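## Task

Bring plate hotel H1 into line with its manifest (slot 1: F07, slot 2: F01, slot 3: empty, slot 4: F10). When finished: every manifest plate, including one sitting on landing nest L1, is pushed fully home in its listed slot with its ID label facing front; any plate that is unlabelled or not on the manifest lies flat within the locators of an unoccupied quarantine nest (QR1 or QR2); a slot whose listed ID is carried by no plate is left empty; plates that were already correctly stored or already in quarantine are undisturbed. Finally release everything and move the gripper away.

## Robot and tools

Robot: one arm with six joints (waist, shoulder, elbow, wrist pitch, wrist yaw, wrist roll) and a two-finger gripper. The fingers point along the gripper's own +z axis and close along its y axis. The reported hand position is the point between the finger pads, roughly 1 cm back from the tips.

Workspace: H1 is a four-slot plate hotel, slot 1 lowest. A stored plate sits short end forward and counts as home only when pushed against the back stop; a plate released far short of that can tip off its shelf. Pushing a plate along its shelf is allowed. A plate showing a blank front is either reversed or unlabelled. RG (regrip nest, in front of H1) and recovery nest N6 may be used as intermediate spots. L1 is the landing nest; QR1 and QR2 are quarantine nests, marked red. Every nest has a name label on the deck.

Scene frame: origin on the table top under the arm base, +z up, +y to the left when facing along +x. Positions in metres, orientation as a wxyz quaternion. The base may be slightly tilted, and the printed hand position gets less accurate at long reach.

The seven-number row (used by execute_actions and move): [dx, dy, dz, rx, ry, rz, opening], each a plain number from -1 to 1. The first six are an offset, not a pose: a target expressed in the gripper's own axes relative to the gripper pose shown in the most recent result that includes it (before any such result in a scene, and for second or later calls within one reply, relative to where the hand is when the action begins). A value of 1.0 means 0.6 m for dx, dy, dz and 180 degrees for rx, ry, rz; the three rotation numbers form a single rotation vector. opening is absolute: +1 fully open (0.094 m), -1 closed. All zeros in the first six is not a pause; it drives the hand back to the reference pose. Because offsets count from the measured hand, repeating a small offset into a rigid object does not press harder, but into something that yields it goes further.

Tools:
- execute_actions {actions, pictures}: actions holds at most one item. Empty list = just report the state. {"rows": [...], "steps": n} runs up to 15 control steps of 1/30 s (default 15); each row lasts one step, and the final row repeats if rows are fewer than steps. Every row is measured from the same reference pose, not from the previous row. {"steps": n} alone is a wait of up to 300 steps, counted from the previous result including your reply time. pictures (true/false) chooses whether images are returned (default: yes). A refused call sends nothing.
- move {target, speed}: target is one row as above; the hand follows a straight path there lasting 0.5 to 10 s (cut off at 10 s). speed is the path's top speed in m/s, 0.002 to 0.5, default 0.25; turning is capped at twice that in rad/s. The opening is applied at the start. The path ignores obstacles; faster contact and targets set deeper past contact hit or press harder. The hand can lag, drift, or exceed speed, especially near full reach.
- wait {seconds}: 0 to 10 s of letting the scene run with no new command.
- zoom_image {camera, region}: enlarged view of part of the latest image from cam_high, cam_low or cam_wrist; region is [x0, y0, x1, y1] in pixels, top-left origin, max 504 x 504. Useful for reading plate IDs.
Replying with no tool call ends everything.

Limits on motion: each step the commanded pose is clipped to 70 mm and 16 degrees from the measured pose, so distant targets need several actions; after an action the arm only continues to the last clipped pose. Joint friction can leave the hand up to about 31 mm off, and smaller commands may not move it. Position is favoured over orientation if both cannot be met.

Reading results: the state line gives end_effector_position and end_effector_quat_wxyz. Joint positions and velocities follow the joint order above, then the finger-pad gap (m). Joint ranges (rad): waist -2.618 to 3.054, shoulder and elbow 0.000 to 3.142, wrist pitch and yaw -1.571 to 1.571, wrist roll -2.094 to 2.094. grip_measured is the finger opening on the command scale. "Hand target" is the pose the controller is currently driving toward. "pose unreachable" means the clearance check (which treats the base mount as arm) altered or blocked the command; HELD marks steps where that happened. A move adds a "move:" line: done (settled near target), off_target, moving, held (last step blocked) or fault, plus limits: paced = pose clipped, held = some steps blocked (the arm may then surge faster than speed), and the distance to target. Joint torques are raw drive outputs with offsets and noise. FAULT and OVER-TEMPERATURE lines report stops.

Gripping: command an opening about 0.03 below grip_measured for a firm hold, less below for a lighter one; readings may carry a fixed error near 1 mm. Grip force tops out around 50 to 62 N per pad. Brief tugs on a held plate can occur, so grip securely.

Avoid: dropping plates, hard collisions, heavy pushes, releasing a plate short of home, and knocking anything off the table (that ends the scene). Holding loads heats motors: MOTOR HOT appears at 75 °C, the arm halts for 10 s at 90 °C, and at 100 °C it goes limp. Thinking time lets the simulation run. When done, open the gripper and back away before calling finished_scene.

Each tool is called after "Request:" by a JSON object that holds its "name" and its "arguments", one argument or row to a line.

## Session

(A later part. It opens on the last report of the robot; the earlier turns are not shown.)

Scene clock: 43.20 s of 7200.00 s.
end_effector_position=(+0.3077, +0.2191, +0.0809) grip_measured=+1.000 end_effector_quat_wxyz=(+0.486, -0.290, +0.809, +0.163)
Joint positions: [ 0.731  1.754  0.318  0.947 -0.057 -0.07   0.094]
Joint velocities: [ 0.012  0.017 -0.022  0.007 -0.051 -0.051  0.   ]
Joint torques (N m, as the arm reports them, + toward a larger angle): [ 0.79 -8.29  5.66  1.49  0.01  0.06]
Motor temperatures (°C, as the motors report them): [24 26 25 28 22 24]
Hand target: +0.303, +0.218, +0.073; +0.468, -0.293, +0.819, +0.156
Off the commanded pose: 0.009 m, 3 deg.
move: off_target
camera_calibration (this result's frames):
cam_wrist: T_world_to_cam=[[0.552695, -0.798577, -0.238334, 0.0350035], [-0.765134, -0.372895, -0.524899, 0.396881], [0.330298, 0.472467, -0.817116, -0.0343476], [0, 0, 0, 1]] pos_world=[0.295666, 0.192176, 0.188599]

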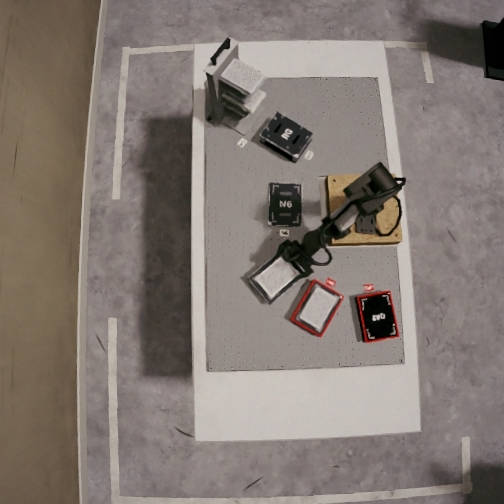

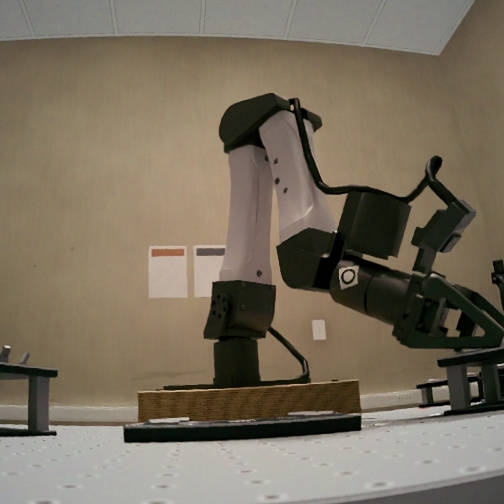

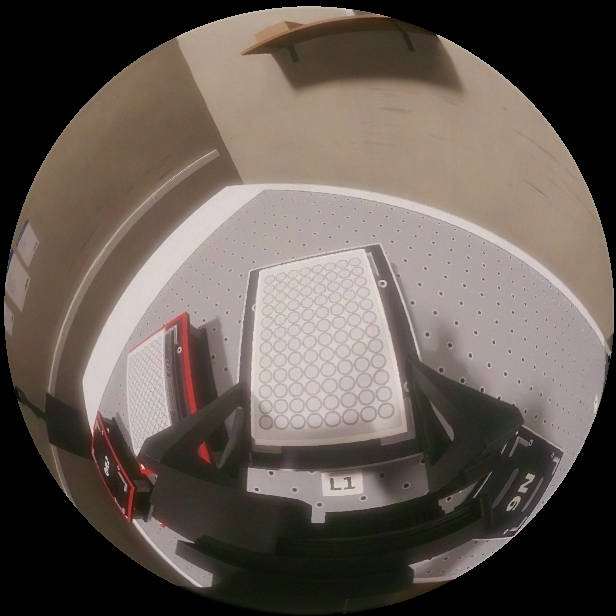

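Request:
{"name": "move", "arguments": {
  "target": [0.028,0.006,0.012,0,0.014,0,1],
  "speed": 0.03
}}

Request:
{"name": "zoom_image", "arguments": {
  "camera": "cam_low",
  "region": [384, 280, 504, 400]
}}

Scene clock: 45.00 s of 7200.00 s.
end_effector_position=(+0.3083, +0.2224, +0.0810) grip_measured=+1.000 end_effector_quat_wxyz=(+0.492, -0.291, +0.804, +0.166)
Joint positions: [ 0.738  1.779  0.318  0.988 -0.057 -0.069  0.094]
Joint velocities: [-0.002  0.012 -0.017 -0.022 -0.007  0.022  0.   ]
Joint torques (N m, as the arm reports them, + toward a larger angle): [ 0.9  -4.55  5.45  1.81  0.06  0.1 ]
Motor temperatures (°C, as the motors report them): [24 26 25 28 22 24]
Hand target: +0.303, +0.220, +0.063; +0.468, -0.294, +0.819, +0.156
Off the commanded pose: 0.019 m, 3 deg.
move: off_target
camera_calibration (this result's frames):
cam_wrist: T_world_to_cam=[[0.560697, -0.792929, -0.238501, 0.0336941], [-0.755753, -0.372385, -0.538671, 0.396766], [0.338314, 0.482279, -0.808053, -0.0413867], [0, 0, 0, 1]] pos_world=[0.294967, 0.194426, 0.18832]

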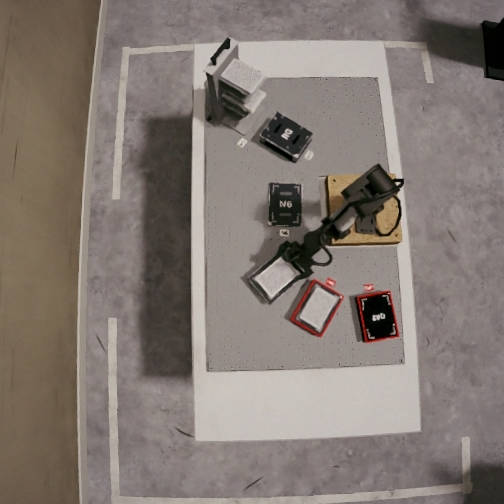

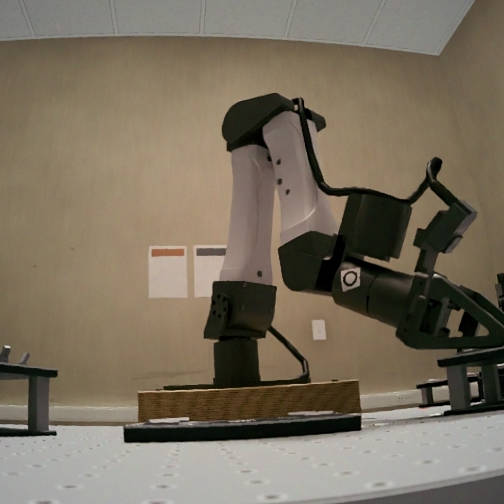

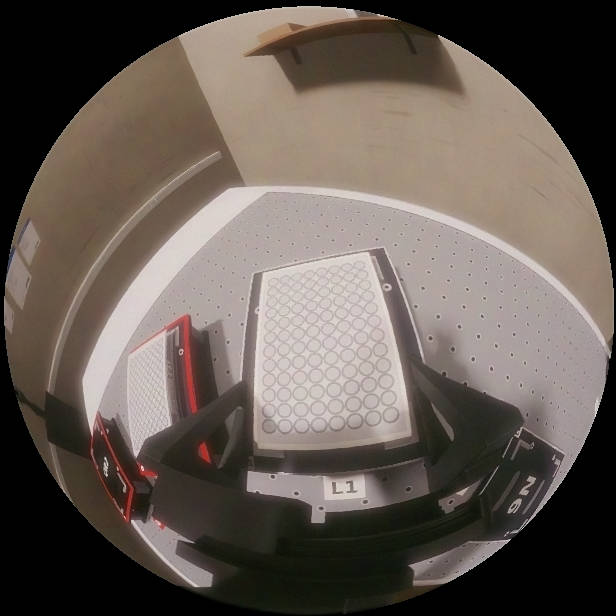

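Region (384, 280, 504, 400) of cam_low's 504x504 image, scaled by 4.200, with more detail than that image has.

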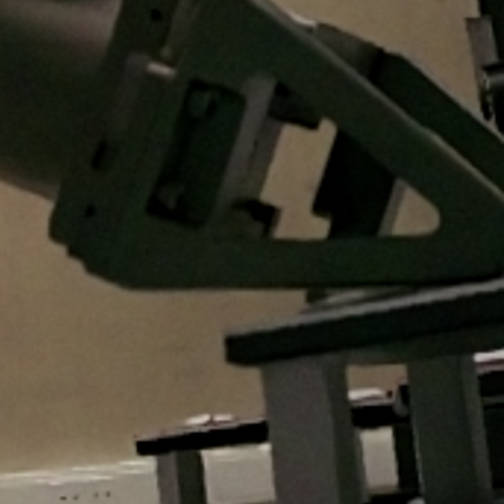

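Request:
{"name": "move", "arguments": {
  "target": [-0.004,0,0,0,-0.003,0,0.7],
  "speed": 0.03
}}

Request:
{"name": "zoom_image", "arguments": {
  "camera": "cam_wrist",
  "region": [210, 260, 470, 520]
}}

Scene clock: 47.13 s of 7200.00 s.
end_effector_position=(+0.3098, +0.2224, +0.0832) grip_measured=+0.749 end_effector_quat_wxyz=(+0.497, -0.289, +0.802, +0.165)
Joint positions: [ 0.737  1.779  0.318  0.999 -0.053 -0.069  0.082]
Joint velocities: [-0.017 -0.002 -0.002  0.022 -0.007  0.007  0.001]
Joint torques (N m, as the arm reports them, + toward a larger angle): [ 0.2  -7.63  5.13  2.09 -0.1   0.06]
Motor temperatures (°C, as the motors report them): [24 26 25 28 22 24]
Hand target: +0.309, +0.223, +0.083; +0.496, -0.290, +0.801, +0.167
Off the commanded pose: 0.001 m, 0 deg.
move: done
camera_calibration (this result's frames):
cam_wrist: T_world_to_cam=[[0.559564, -0.794332, -0.236485, 0.0338119], [-0.752159, -0.366884, -0.547406, 0.397434], [0.348059, 0.484183, -0.802759, -0.0440004], [0, 0, 0, 1]] pos_world=[0.295328, 0.193974, 0.190232]

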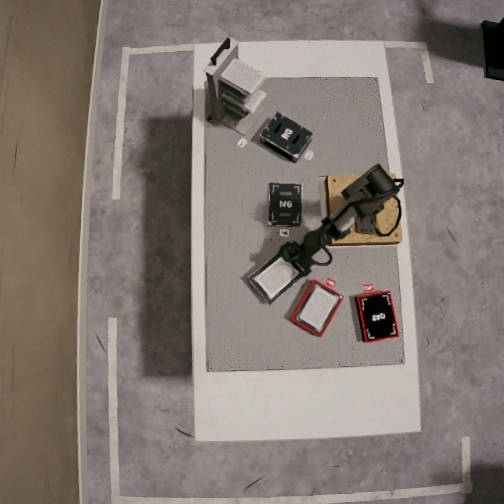

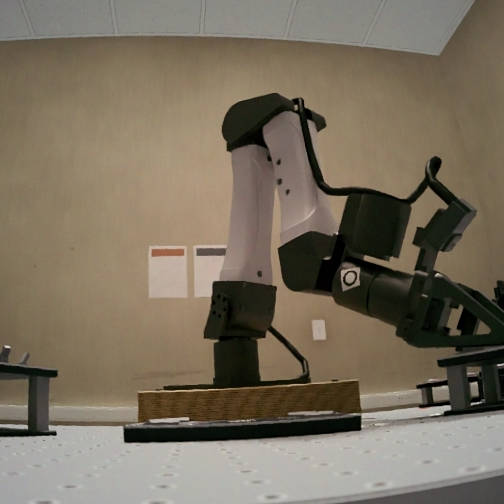

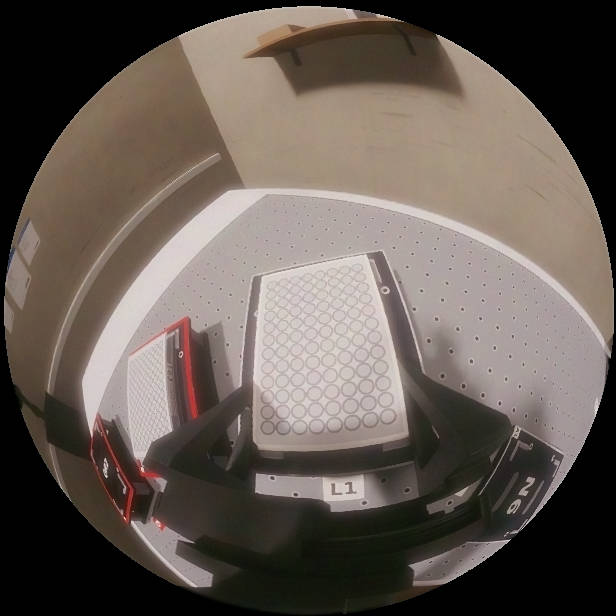

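Region (210, 260, 470, 520) of cam_wrist's 616x616 image, scaled by 1.938, with more detail than that image has.

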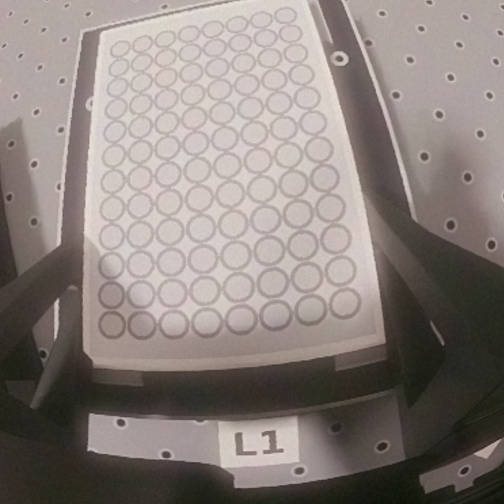

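Request:
{"name": "move", "arguments": {
  "target": [-0.12,0,-0.06,0,0,0,0.71],
  "speed": 0.08
}}

Scene clock: 50.17 s of 7200.00 s.
end_effector_position=(+0.3070, +0.2192, +0.1493) grip_measured=+0.749 end_effector_quat_wxyz=(+0.485, -0.291, +0.809, +0.162)
Joint positions: [ 0.737  1.377  0.422  0.464 -0.053 -0.069  0.082]
Joint velocities: [ 0.012 -0.002 -0.017 -0.051 -0.051 -0.022 -0.   ]
Joint torques (N m, as the arm reports them, + toward a larger angle): [ 0.9  -7.51  9.87  1.96  0.    0.1 ]
Motor temperatures (°C, as the motors report them): [24 26 25 29 22 24]
Hand target: +0.310, +0.224, +0.163; +0.497, -0.289, +0.802, +0.166
Off the commanded pose: 0.015 m, 2 deg.
move: off_target
camera_calibration (this result's frames):
cam_wrist: T_world_to_cam=[[0.55428, -0.79794, -0.236784, 0.0509088], [-0.764792, -0.376005, -0.523177, 0.432647], [0.328432, 0.471076, -0.818669, 0.0228621], [0, 0, 0, 1]] pos_world=[0.295159, 0.19253, 0.257122]

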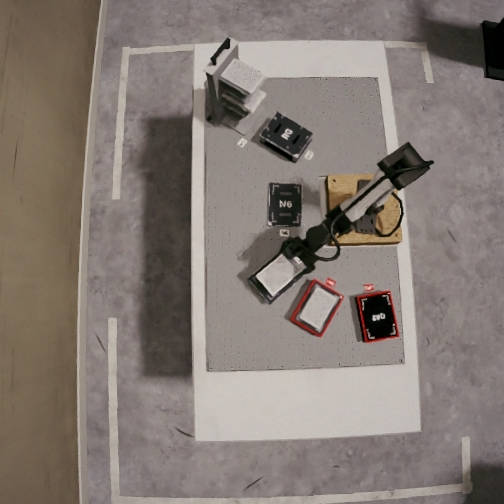

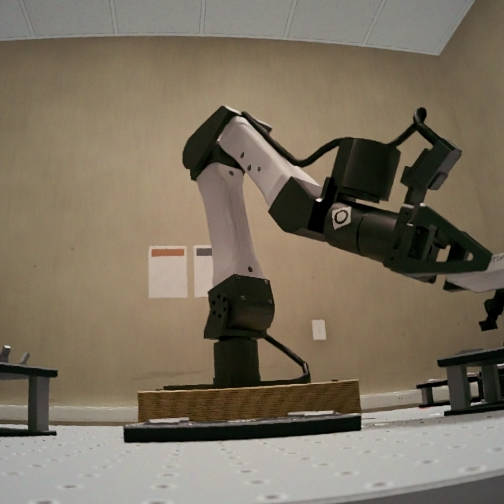

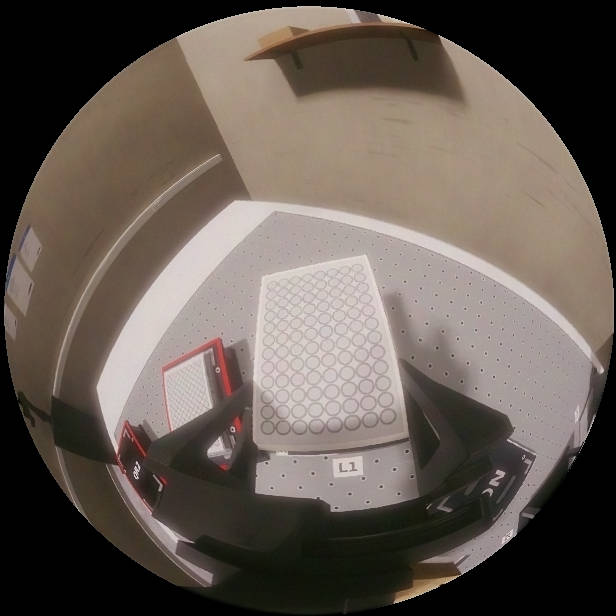

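Request:
{"name": "move", "arguments": {
  "target": [0.077,-0.367,-0.197,0.18,-0.006,0.097,0.71],
  "speed": 0.2
}}

Scene clock: 54.40 s of 7200.00 s.
end_effector_position=(+0.3454, -0.0319, +0.1669) grip_measured=+0.749 end_effector_quat_wxyz=(+0.523, -0.017, +0.852, -0.006)
Joint positions: [-0.028  1.149  0.347  0.343 -0.152 -0.116  0.082]
Joint velocities: [ 0.012 -0.007  0.007 -0.066 -0.037 -0.066  0.001]
Joint torques (N m, as the arm reports them, + toward a larger angle): [-0.52 -2.79  9.94  2.   -0.19 -0.06]
Motor temperatures (°C, as the motors report them): [24 27 26 29 22 24]
Hand target: +0.348, -0.032, +0.168; +0.521, -0.023, +0.853, -0.003
Off the commanded pose: 0.003 m, 1 deg.
move: done
camera_calibration (this result's frames):
cam_wrist: T_world_to_cam=[[-0.0413165, -0.972239, -0.230315, 0.0325473], [-0.820352, 0.164597, -0.547658, 0.417304], [0.570364, 0.166312, -0.804379, 0.0472746], [0, 0, 0, 1]] pos_world=[0.316718, -0.0449058, 0.274063]

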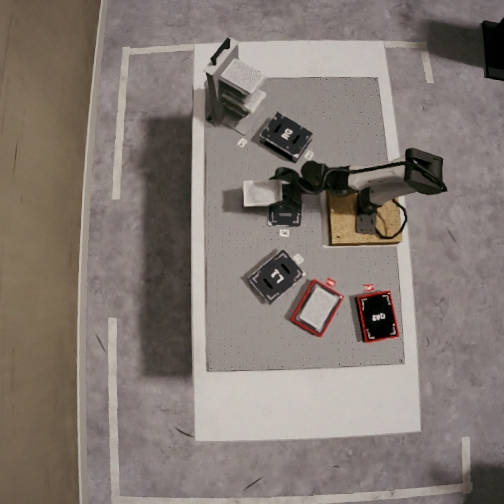

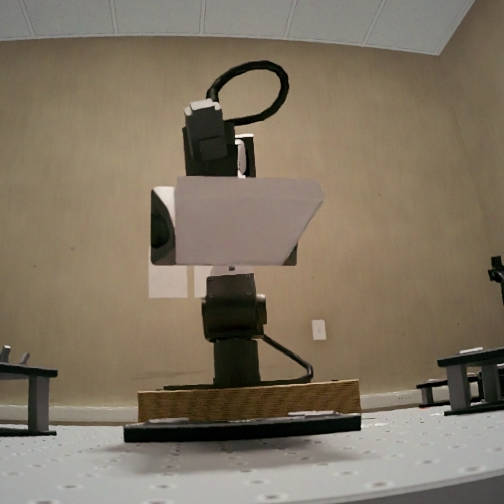

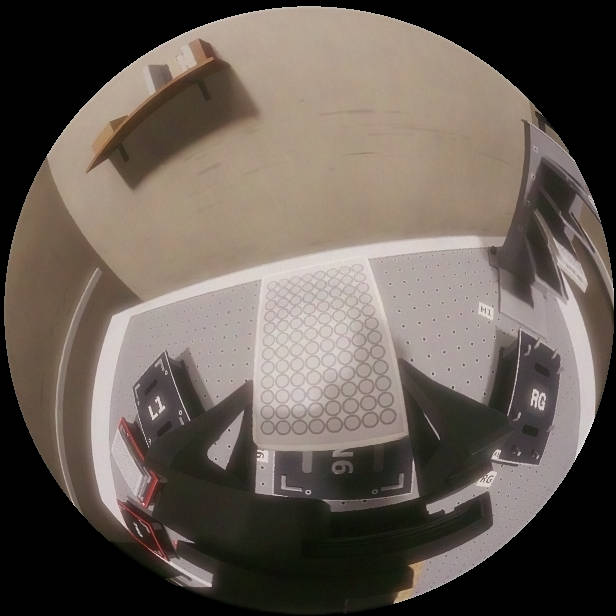

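Request:
{"name": "move", "arguments": {
  "target": [0.096,-0.408,-0.102,0.18,0,0.092,0.71],
  "speed": 0.2
}}

Request:
{"name": "zoom_image", "arguments": {
  "camera": "cam_wrist",
  "region": [190, 80, 450, 340]
}}

Request:
{"name": "zoom_image", "arguments": {
  "camera": "cam_high",
  "region": [190, 30, 330, 170]
}}

Scene clock: 58.10 s of 7200.00 s.
end_effector_position=(+0.2661, -0.2708, +0.1432) grip_measured=+0.749 end_effector_quat_wxyz=(+0.491, +0.248, +0.818, -0.169)
Joint positions: [-0.774  1.422  0.414  0.53  -0.257 -0.164  0.082]
Joint velocities: [ 0.007 -0.037 -0.002  0.007  0.007 -0.022 -0.001]
Joint torques (N m, as the arm reports them, + toward a larger angle): [-0.48 -3.99  9.72  2.19 -0.12  0.04]
Motor temperatures (°C, as the motors report them): [24 26 26 29 22 24]
Hand target: +0.270, -0.279, +0.148; +0.497, +0.247, +0.813, -0.174
Off the commanded pose: 0.012 m, 2 deg.
move: off_target
camera_calibration (this result's frames):
cam_wrist: T_world_to_cam=[[-0.609087, -0.760387, -0.225442, -0.000686709], [-0.570988, 0.6177, -0.540758, 0.433914], [0.550441, -0.200644, -0.810405, 0.0199345], [0, 0, 0, 1]] pos_world=[0.236369, -0.264551, 0.250643]

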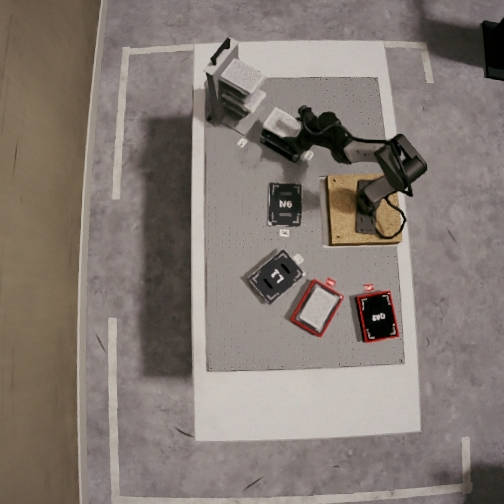

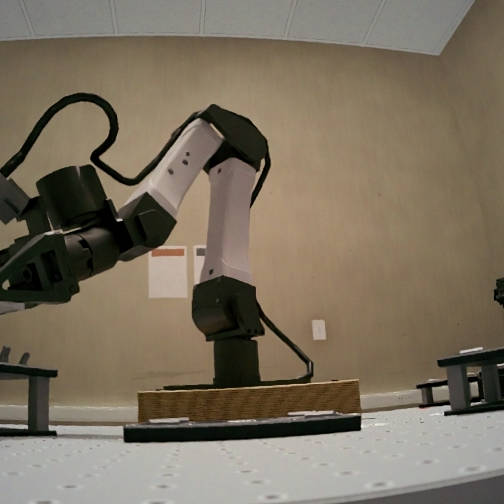

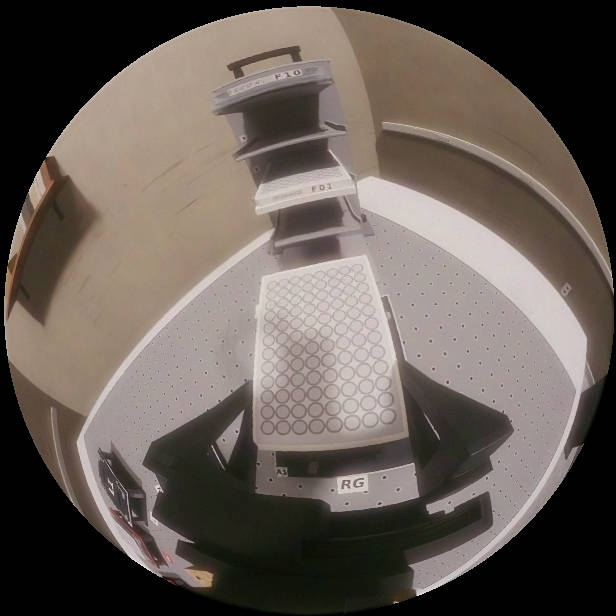

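Region (190, 80, 450, 340) of cam_wrist's 616x616 image, scaled by 1.938, with more detail than that image has.

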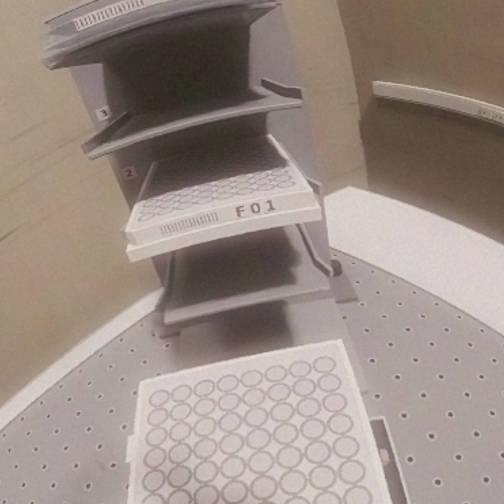

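Region (190, 30, 330, 170) of cam_high's 504x504 image, scaled by 3.600, with more detail than that image has.

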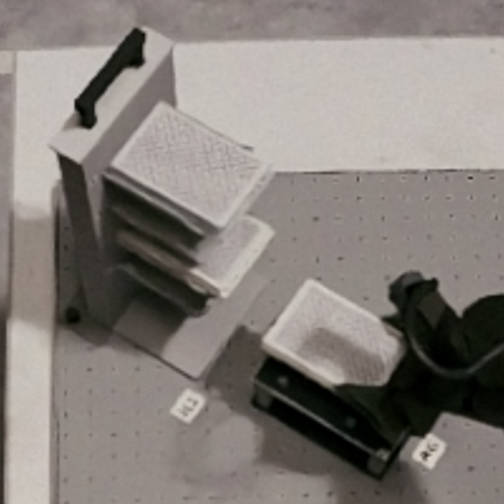

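Request:
{"name": "move", "arguments": {
  "target": [-0.063,-0.013,0.082,0,-0.008,0.003,0.71],
  "speed": 0.06
}}

Request:
{"name": "zoom_image", "arguments": {
  "camera": "cam_wrist",
  "region": [190, 120, 450, 380]
}}

Request:
{"name": "zoom_image", "arguments": {
  "camera": "cam_high",
  "region": [200, 50, 300, 150]
}}

Scene clock: 62.00 s of 7200.00 s.
end_effector_position=(+0.3060, -0.3059, +0.1522) grip_measured=+0.749 end_effector_quat_wxyz=(+0.499, +0.247, +0.814, -0.167)
Joint positions: [-0.744  1.603  0.612  0.534 -0.24  -0.142  0.082]
Joint velocities: [ 0.002 -0.012  0.002  0.037  0.022  0.125  0.   ]
Joint torques (N m, as the arm reports them, + toward a larger angle): [ 0.67 -6.26  9.77  2.18  0.    0.19]
Motor temperatures (°C, as the motors report them): [24 26 27 29 22 24]
Hand target: +0.312, -0.311, +0.154; +0.502, +0.250, +0.810, -0.169
Off the commanded pose: 0.009 m, 1 deg.
move: done
camera_calibration (this result's frames):
cam_wrist: T_world_to_cam=[[-0.601086, -0.764297, -0.23355, -0.0034548], [-0.563707, 0.612623, -0.554011, 0.481607], [0.566507, -0.201354, -0.799078, -0.00863797], [0, 0, 0, 1]] pos_world=[0.274302, -0.299423, 0.259106]

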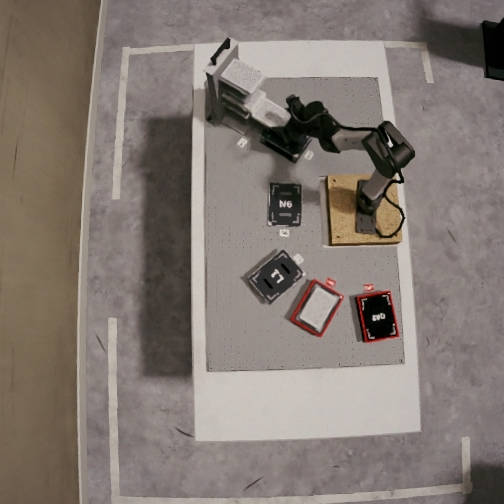

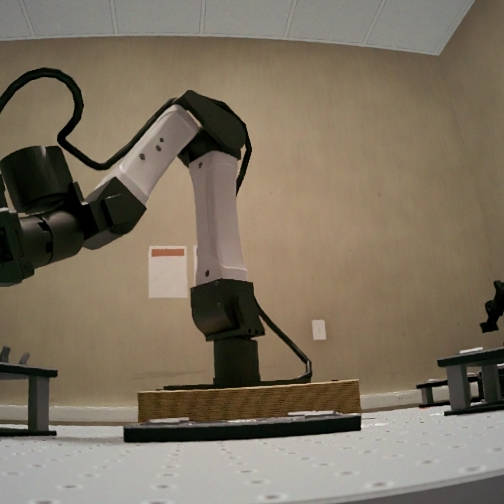

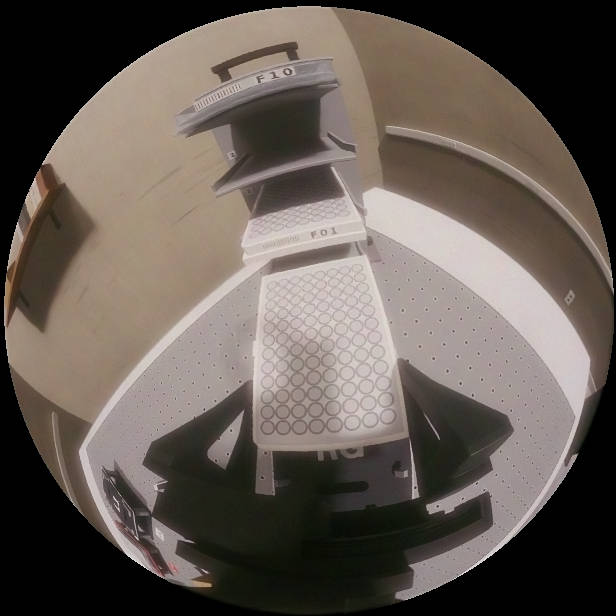

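Region (190, 120, 450, 380) of cam_wrist's 616x616 image, scaled by 1.938, with more detail than that image has.

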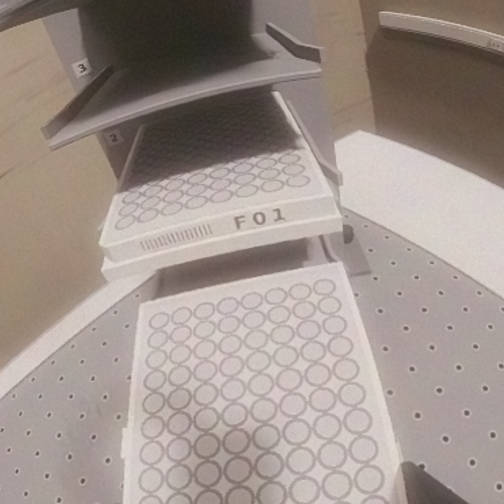

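Region (200, 50, 300, 150) of cam_high's 504x504 image, scaled by 5.040, with more detail than that image has.

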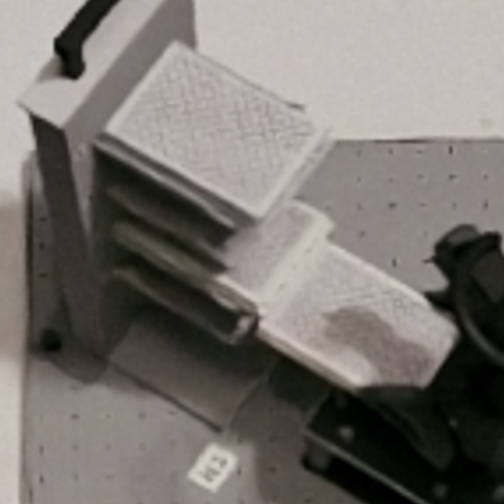

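Request:
{"name": "move", "arguments": {
  "target": [-0.036,0,0.103,0,-0.003,0,0.71],
  "speed": 0.05
}}

Request:
{"name": "zoom_image", "arguments": {
  "camera": "cam_high",
  "region": [200, 50, 300, 150]
}}

Scene clock: 65.50 s of 7200.00 s.
end_effector_position=(+0.3529, -0.3370, +0.1427) grip_measured=+0.749 end_effector_quat_wxyz=(+0.500, +0.243, +0.815, -0.165)
Joint positions: [-0.698  1.815  0.82   0.541 -0.207 -0.126  0.082]
Joint velocities: [-0.002 -0.007  0.002  0.007  0.081  0.022 -0.   ]
Joint torques (N m, as the arm reports them, + toward a larger angle): [ 0.62 -8.72  9.84  2.2   0.01  0.17]
Motor temperatures (°C, as the motors report them): [24 27 27 30 22 24]
Hand target: +0.360, -0.342, +0.144; +0.504, +0.246, +0.811, -0.168
Off the commanded pose: 0.009 m, 1 deg.
move: done
camera_calibration (this result's frames):
cam_wrist: T_world_to_cam=[[-0.594242, -0.769752, -0.233148, -0.00554459], [-0.569899, 0.607537, -0.553276, 0.522163], [0.567532, -0.195909, -0.799705, -0.0474711], [0, 0, 0, 1]] pos_world=[0.321226, -0.330801, 0.249644]

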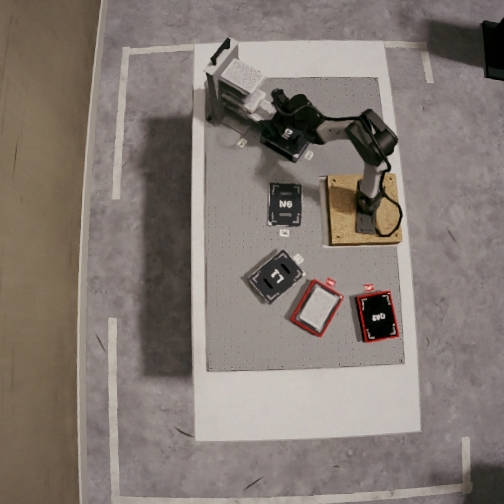

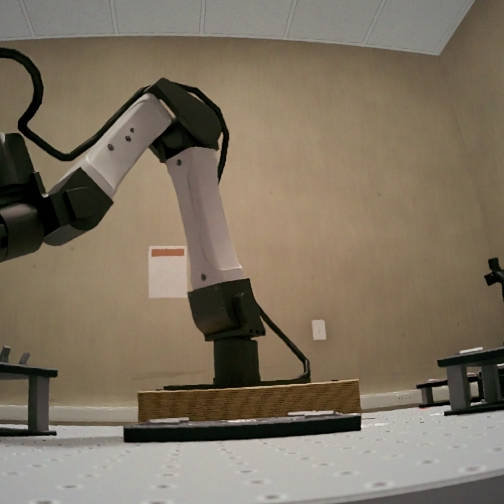

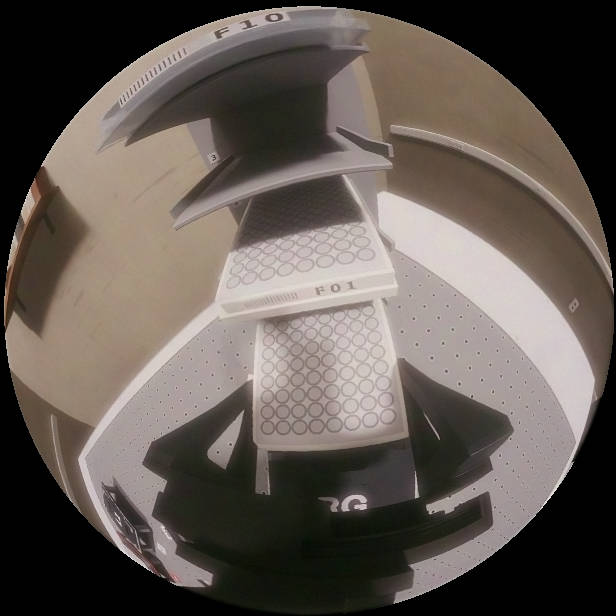

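Region (200, 50, 300, 150) of cam_high's 504x504 image, scaled by 5.040, with more detail than that image has.

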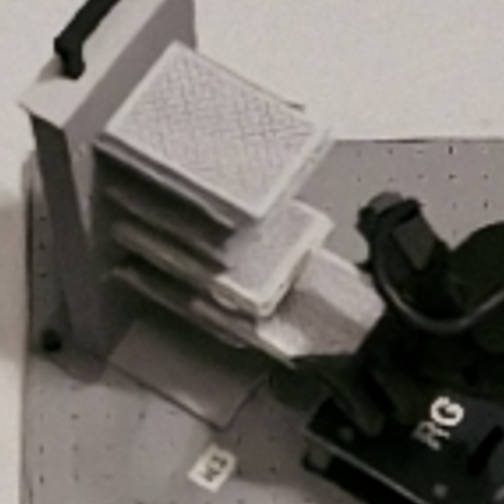

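Request:
{"name": "move", "arguments": {
  "target": [-0.006,-0.002,0.046,0.002,-0.003,0.001,0.71],
  "speed": 0.03
}}

Request:
{"name": "zoom_image", "arguments": {
  "camera": "cam_high",
  "region": [200, 50, 300, 150]
}}

Scene clock: 68.27 s of 7200.00 s.
end_effector_position=(+0.3678, -0.3479, +0.1357) grip_measured=+0.749 end_effector_quat_wxyz=(+0.502, +0.241, +0.814, -0.165)
Joint positions: [-0.689  1.893  0.886  0.559 -0.202 -0.123  0.082]
Joint velocities: [ 0.012 -0.007  0.002  0.066 -0.007  0.051  0.001]
Joint torques (N m, as the arm reports them, + toward a larger angle): [ 0.63 -9.34  9.68  2.18  0.03  0.17]
Motor temperatures (°C, as the motors report them): [24 27 27 30 22 24]
Hand target: +0.374, -0.352, +0.133; +0.503, +0.245, +0.812, -0.167
Off the commanded pose: 0.008 m, 1 deg.
move: done
camera_calibration (this result's frames):
cam_wrist: T_world_to_cam=[[-0.590588, -0.772691, -0.232711, -0.00915651], [-0.56954, 0.60341, -0.55814, 0.532493], [0.57169, -0.197092, -0.796445, -0.0660438], [0, 0, 0, 1]] pos_world=[0.335625, -0.341403, 0.242475]

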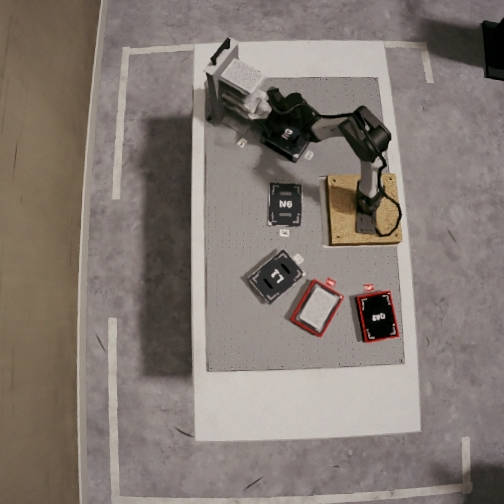

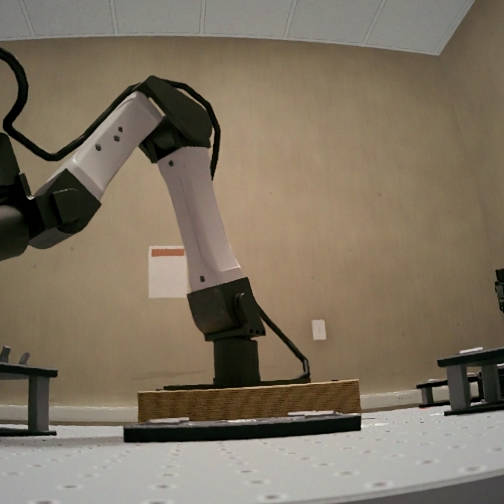

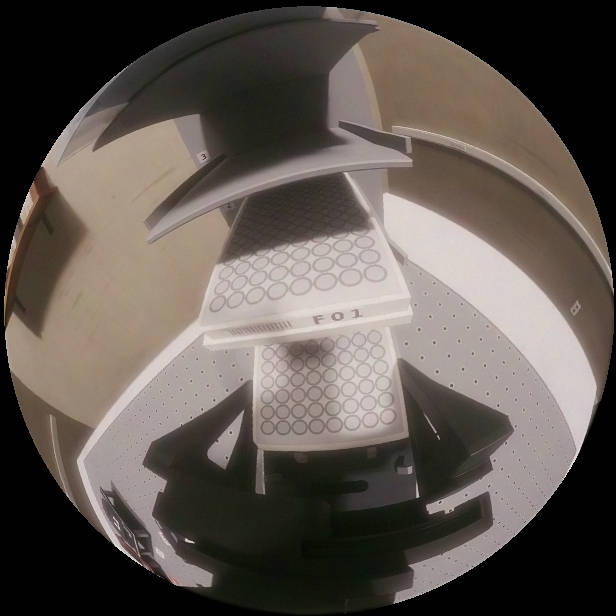

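Region (200, 50, 300, 150) of cam_high's 504x504 image, scaled by 5.040, with more detail than that image has.

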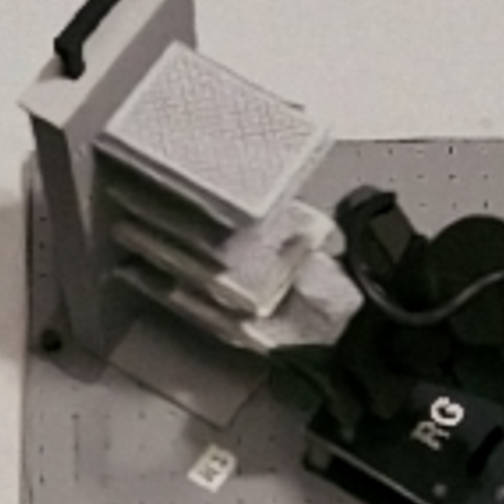

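Request:
{"name": "move", "arguments": {
  "target": [-0.012,0,0.046,0.003,0.002,0.001,0.71],
  "speed": 0.025
}}

Request:
{"name": "zoom_image", "arguments": {
  "camera": "cam_high",
  "region": [200, 50, 300, 150]
}}

Scene clock: 70.70 s of 7200.00 s.
end_effector_position=(+0.3863, -0.3609, +0.1368) grip_measured=+0.749 end_effector_quat_wxyz=(+0.506, +0.238, +0.811, -0.170)
Joint positions: [-0.675  1.959  0.977  0.548 -0.186 -0.121  0.082]
Joint velocities: [-0.012 -0.017 -0.017 -0.037  0.022 -0.081 -0.   ]
Joint torques (N m, as the arm reports them, + toward a larger angle): [  0.6  -10.32   9.82   1.94   0.03   0.16]
Motor temperatures (°C, as the motors report them): [24 27 27 30 22 24]
Hand target: +0.391, -0.363, +0.130; +0.499, +0.245, +0.814, -0.167
Off the commanded pose: 0.009 m, 1 deg.
move: done
camera_calibration (this result's frames):
cam_wrist: T_world_to_cam=[[-0.589697, -0.775552, -0.225337, -0.010419], [-0.566128, 0.595936, -0.569525, 0.548961], [0.575983, -0.208277, -0.790484, -0.0848167], [0, 0, 0, 1]] pos_world=[0.353491, -0.352892, 0.243253]

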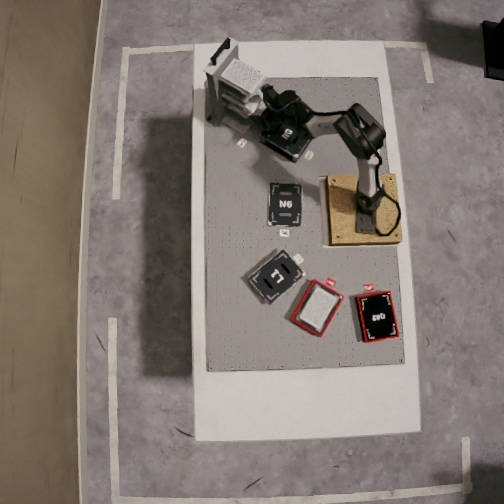

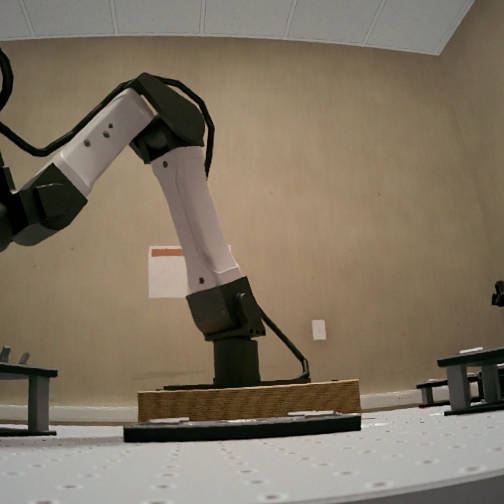

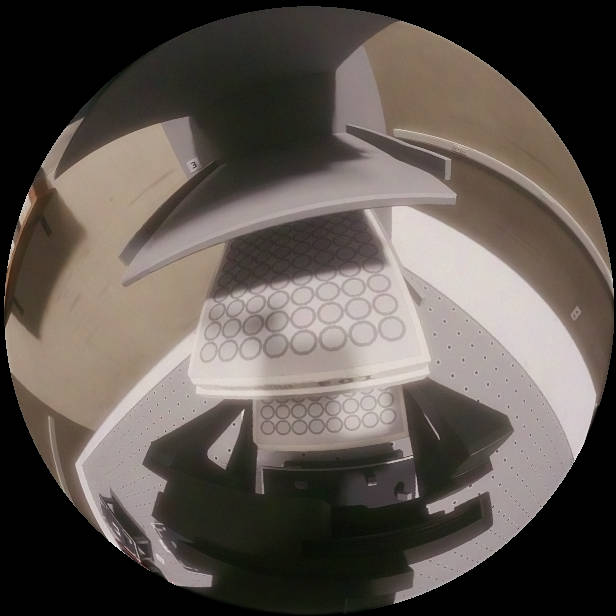

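Region (200, 50, 300, 150) of cam_high's 504x504 image, scaled by 5.040, with more detail than that image has.

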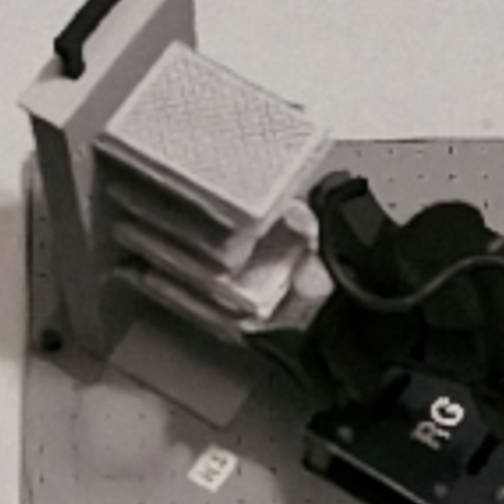

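Request:
{"name": "execute_actions", "arguments": {
  "actions": [
    {"rows":[[0,0,0,0,0,0,1]],"steps":15}
  ],
  "pictures": false
}}

Request:
{"name": "move", "arguments": {
  "target": [0.06,0,-0.125,0,0,0,1],
  "speed": 0.06
}}

Scene clock: 73.07 s of 7200.00 s.
end_effector_position=(+0.3863, -0.3609, +0.1368) grip_measured=+1.000 end_effector_quat_wxyz=(+0.506, +0.238, +0.811, -0.170)
Joint positions: [-0.675  1.959  0.977  0.548 -0.186 -0.121  0.094]
Joint velocities: [-0.007  0.012  0.002 -0.022 -0.11   0.022  0.   ]
Joint torques (N m, as the arm reports them, + toward a larger angle): [ -0.05 -12.65   7.74   2.1   -0.08   0.05]
Motor temperatures (°C, as the motors report them): [24 28 28 30 22 24]
Hand target: +0.386, -0.361, +0.137; +0.506, +0.238, +0.811, -0.170
Off the commanded pose: 0.000 m, 0 deg.
Steps of this call (steps 1 to 56: nothing new was sent; steps 57 to 71: all 15 steps of this action). Readings (end_effector_position):
57: (+0.3863, -0.3609, +0.1368)
58: (+0.3863, -0.3609, +0.1368)
60: (+0.3863, -0.3609, +0.1368)
64: (+0.3863, -0.3609, +0.1368)
71: the state above

Scene clock: 75.00 s of 7200.00 s.
end_effector_position=(+0.3228, -0.3206, +0.1390) grip_measured=+1.000 end_effector_quat_wxyz=(+0.506, +0.242, +0.810, -0.172)
Joint positions: [-0.732  1.734  0.663  0.634 -0.23  -0.139  0.094]
Joint velocities: [ 0.007  0.027 -0.002  0.007  0.022  0.066  0.   ]
Joint torques (N m, as the arm reports them, + toward a larger angle): [ -0.69 -11.25   4.9    2.12  -0.17  -0.06]
Motor temperatures (°C, as the motors report them): [24 28 28 30 22 24]
Hand target: +0.317, -0.315, +0.137; +0.506, +0.238, +0.812, -0.170
Off the commanded pose: 0.009 m, 1 deg.
move: done
camera_calibration (this result's frames):
cam_wrist: T_world_to_cam=[[-0.5965, -0.769753, -0.227306, -0.0117419], [-0.558589, 0.60151, -0.571108, 0.489822], [0.576339, -0.213695, -0.788776, -0.0402628], [0, 0, 0, 1]] pos_world=[0.28981, -0.312275, 0.245314]

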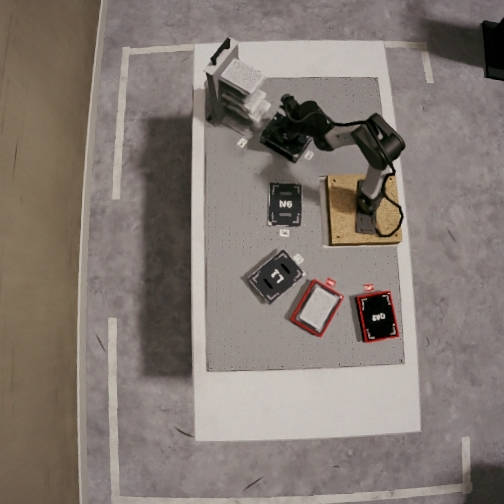

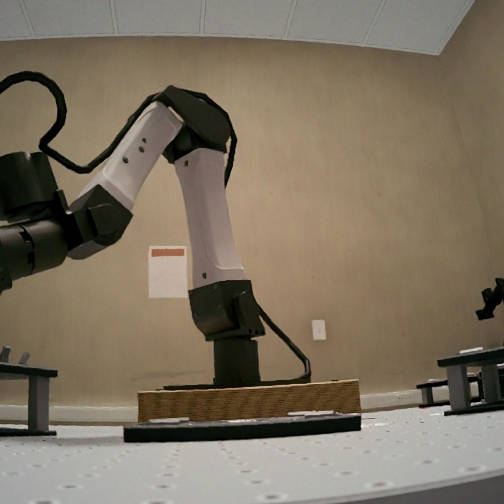

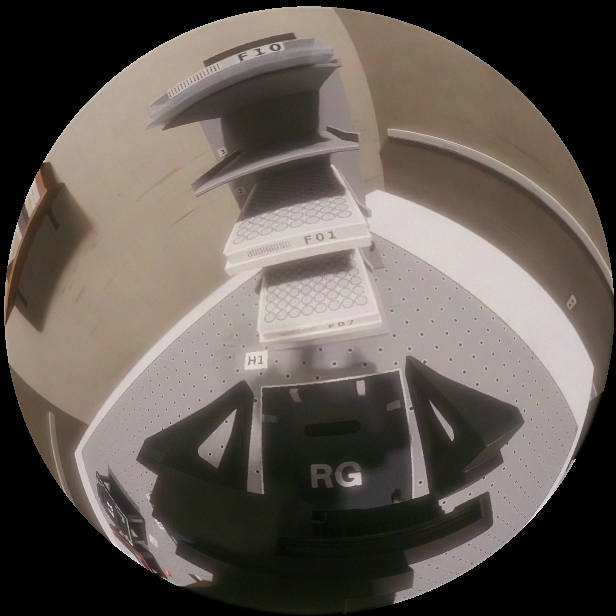

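Request:
{"name": "move", "arguments": {
  "target": [0.012,0.006,0.05,0,0,0,-0.2],
  "speed": 0.05
}}

Scene clock: 77.27 s of 7200.00 s.
end_effector_position=(+0.3385, -0.3263, +0.1211) grip_measured=-0.198 end_effector_quat_wxyz=(+0.506, +0.238, +0.812, -0.170)
Joint positions: [-0.71   1.842  0.707  0.698 -0.218 -0.137  0.038]
Joint velocities: [-0.002  0.002 -0.012 -0.095 -0.022  0.007  0.001]
Joint torques (N m, as the arm reports them, + toward a larger angle): [ 0.64 -8.14  9.    2.13  0.01  0.21]
Motor temperatures (°C, as the motors report them): [24 28 28 30 22 24]
Hand target: +0.344, -0.331, +0.119; +0.507, +0.242, +0.809, -0.171
Off the commanded pose: 0.008 m, 1 deg.
move: done
camera_calibration (this result's frames):
cam_wrist: T_world_to_cam=[[-0.589607, -0.775675, -0.225147, -0.0153856], [-0.566759, 0.595934, -0.568901, 0.492538], [0.575455, -0.207824, -0.790987, -0.0620946], [0, 0, 0, 1]] pos_world=[0.305811, -0.318359, 0.227625]

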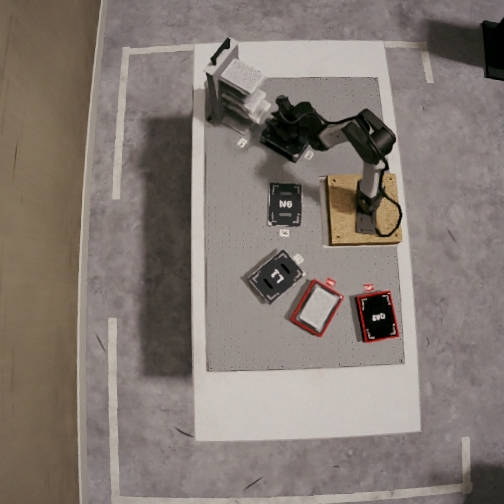

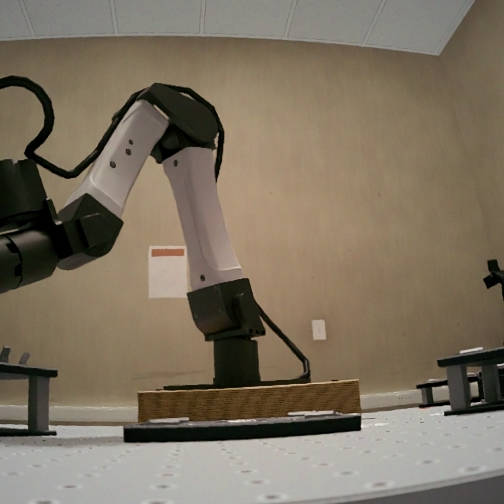

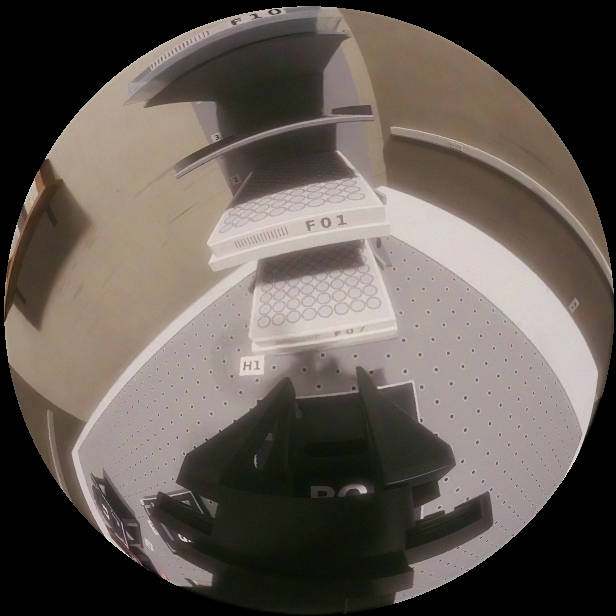

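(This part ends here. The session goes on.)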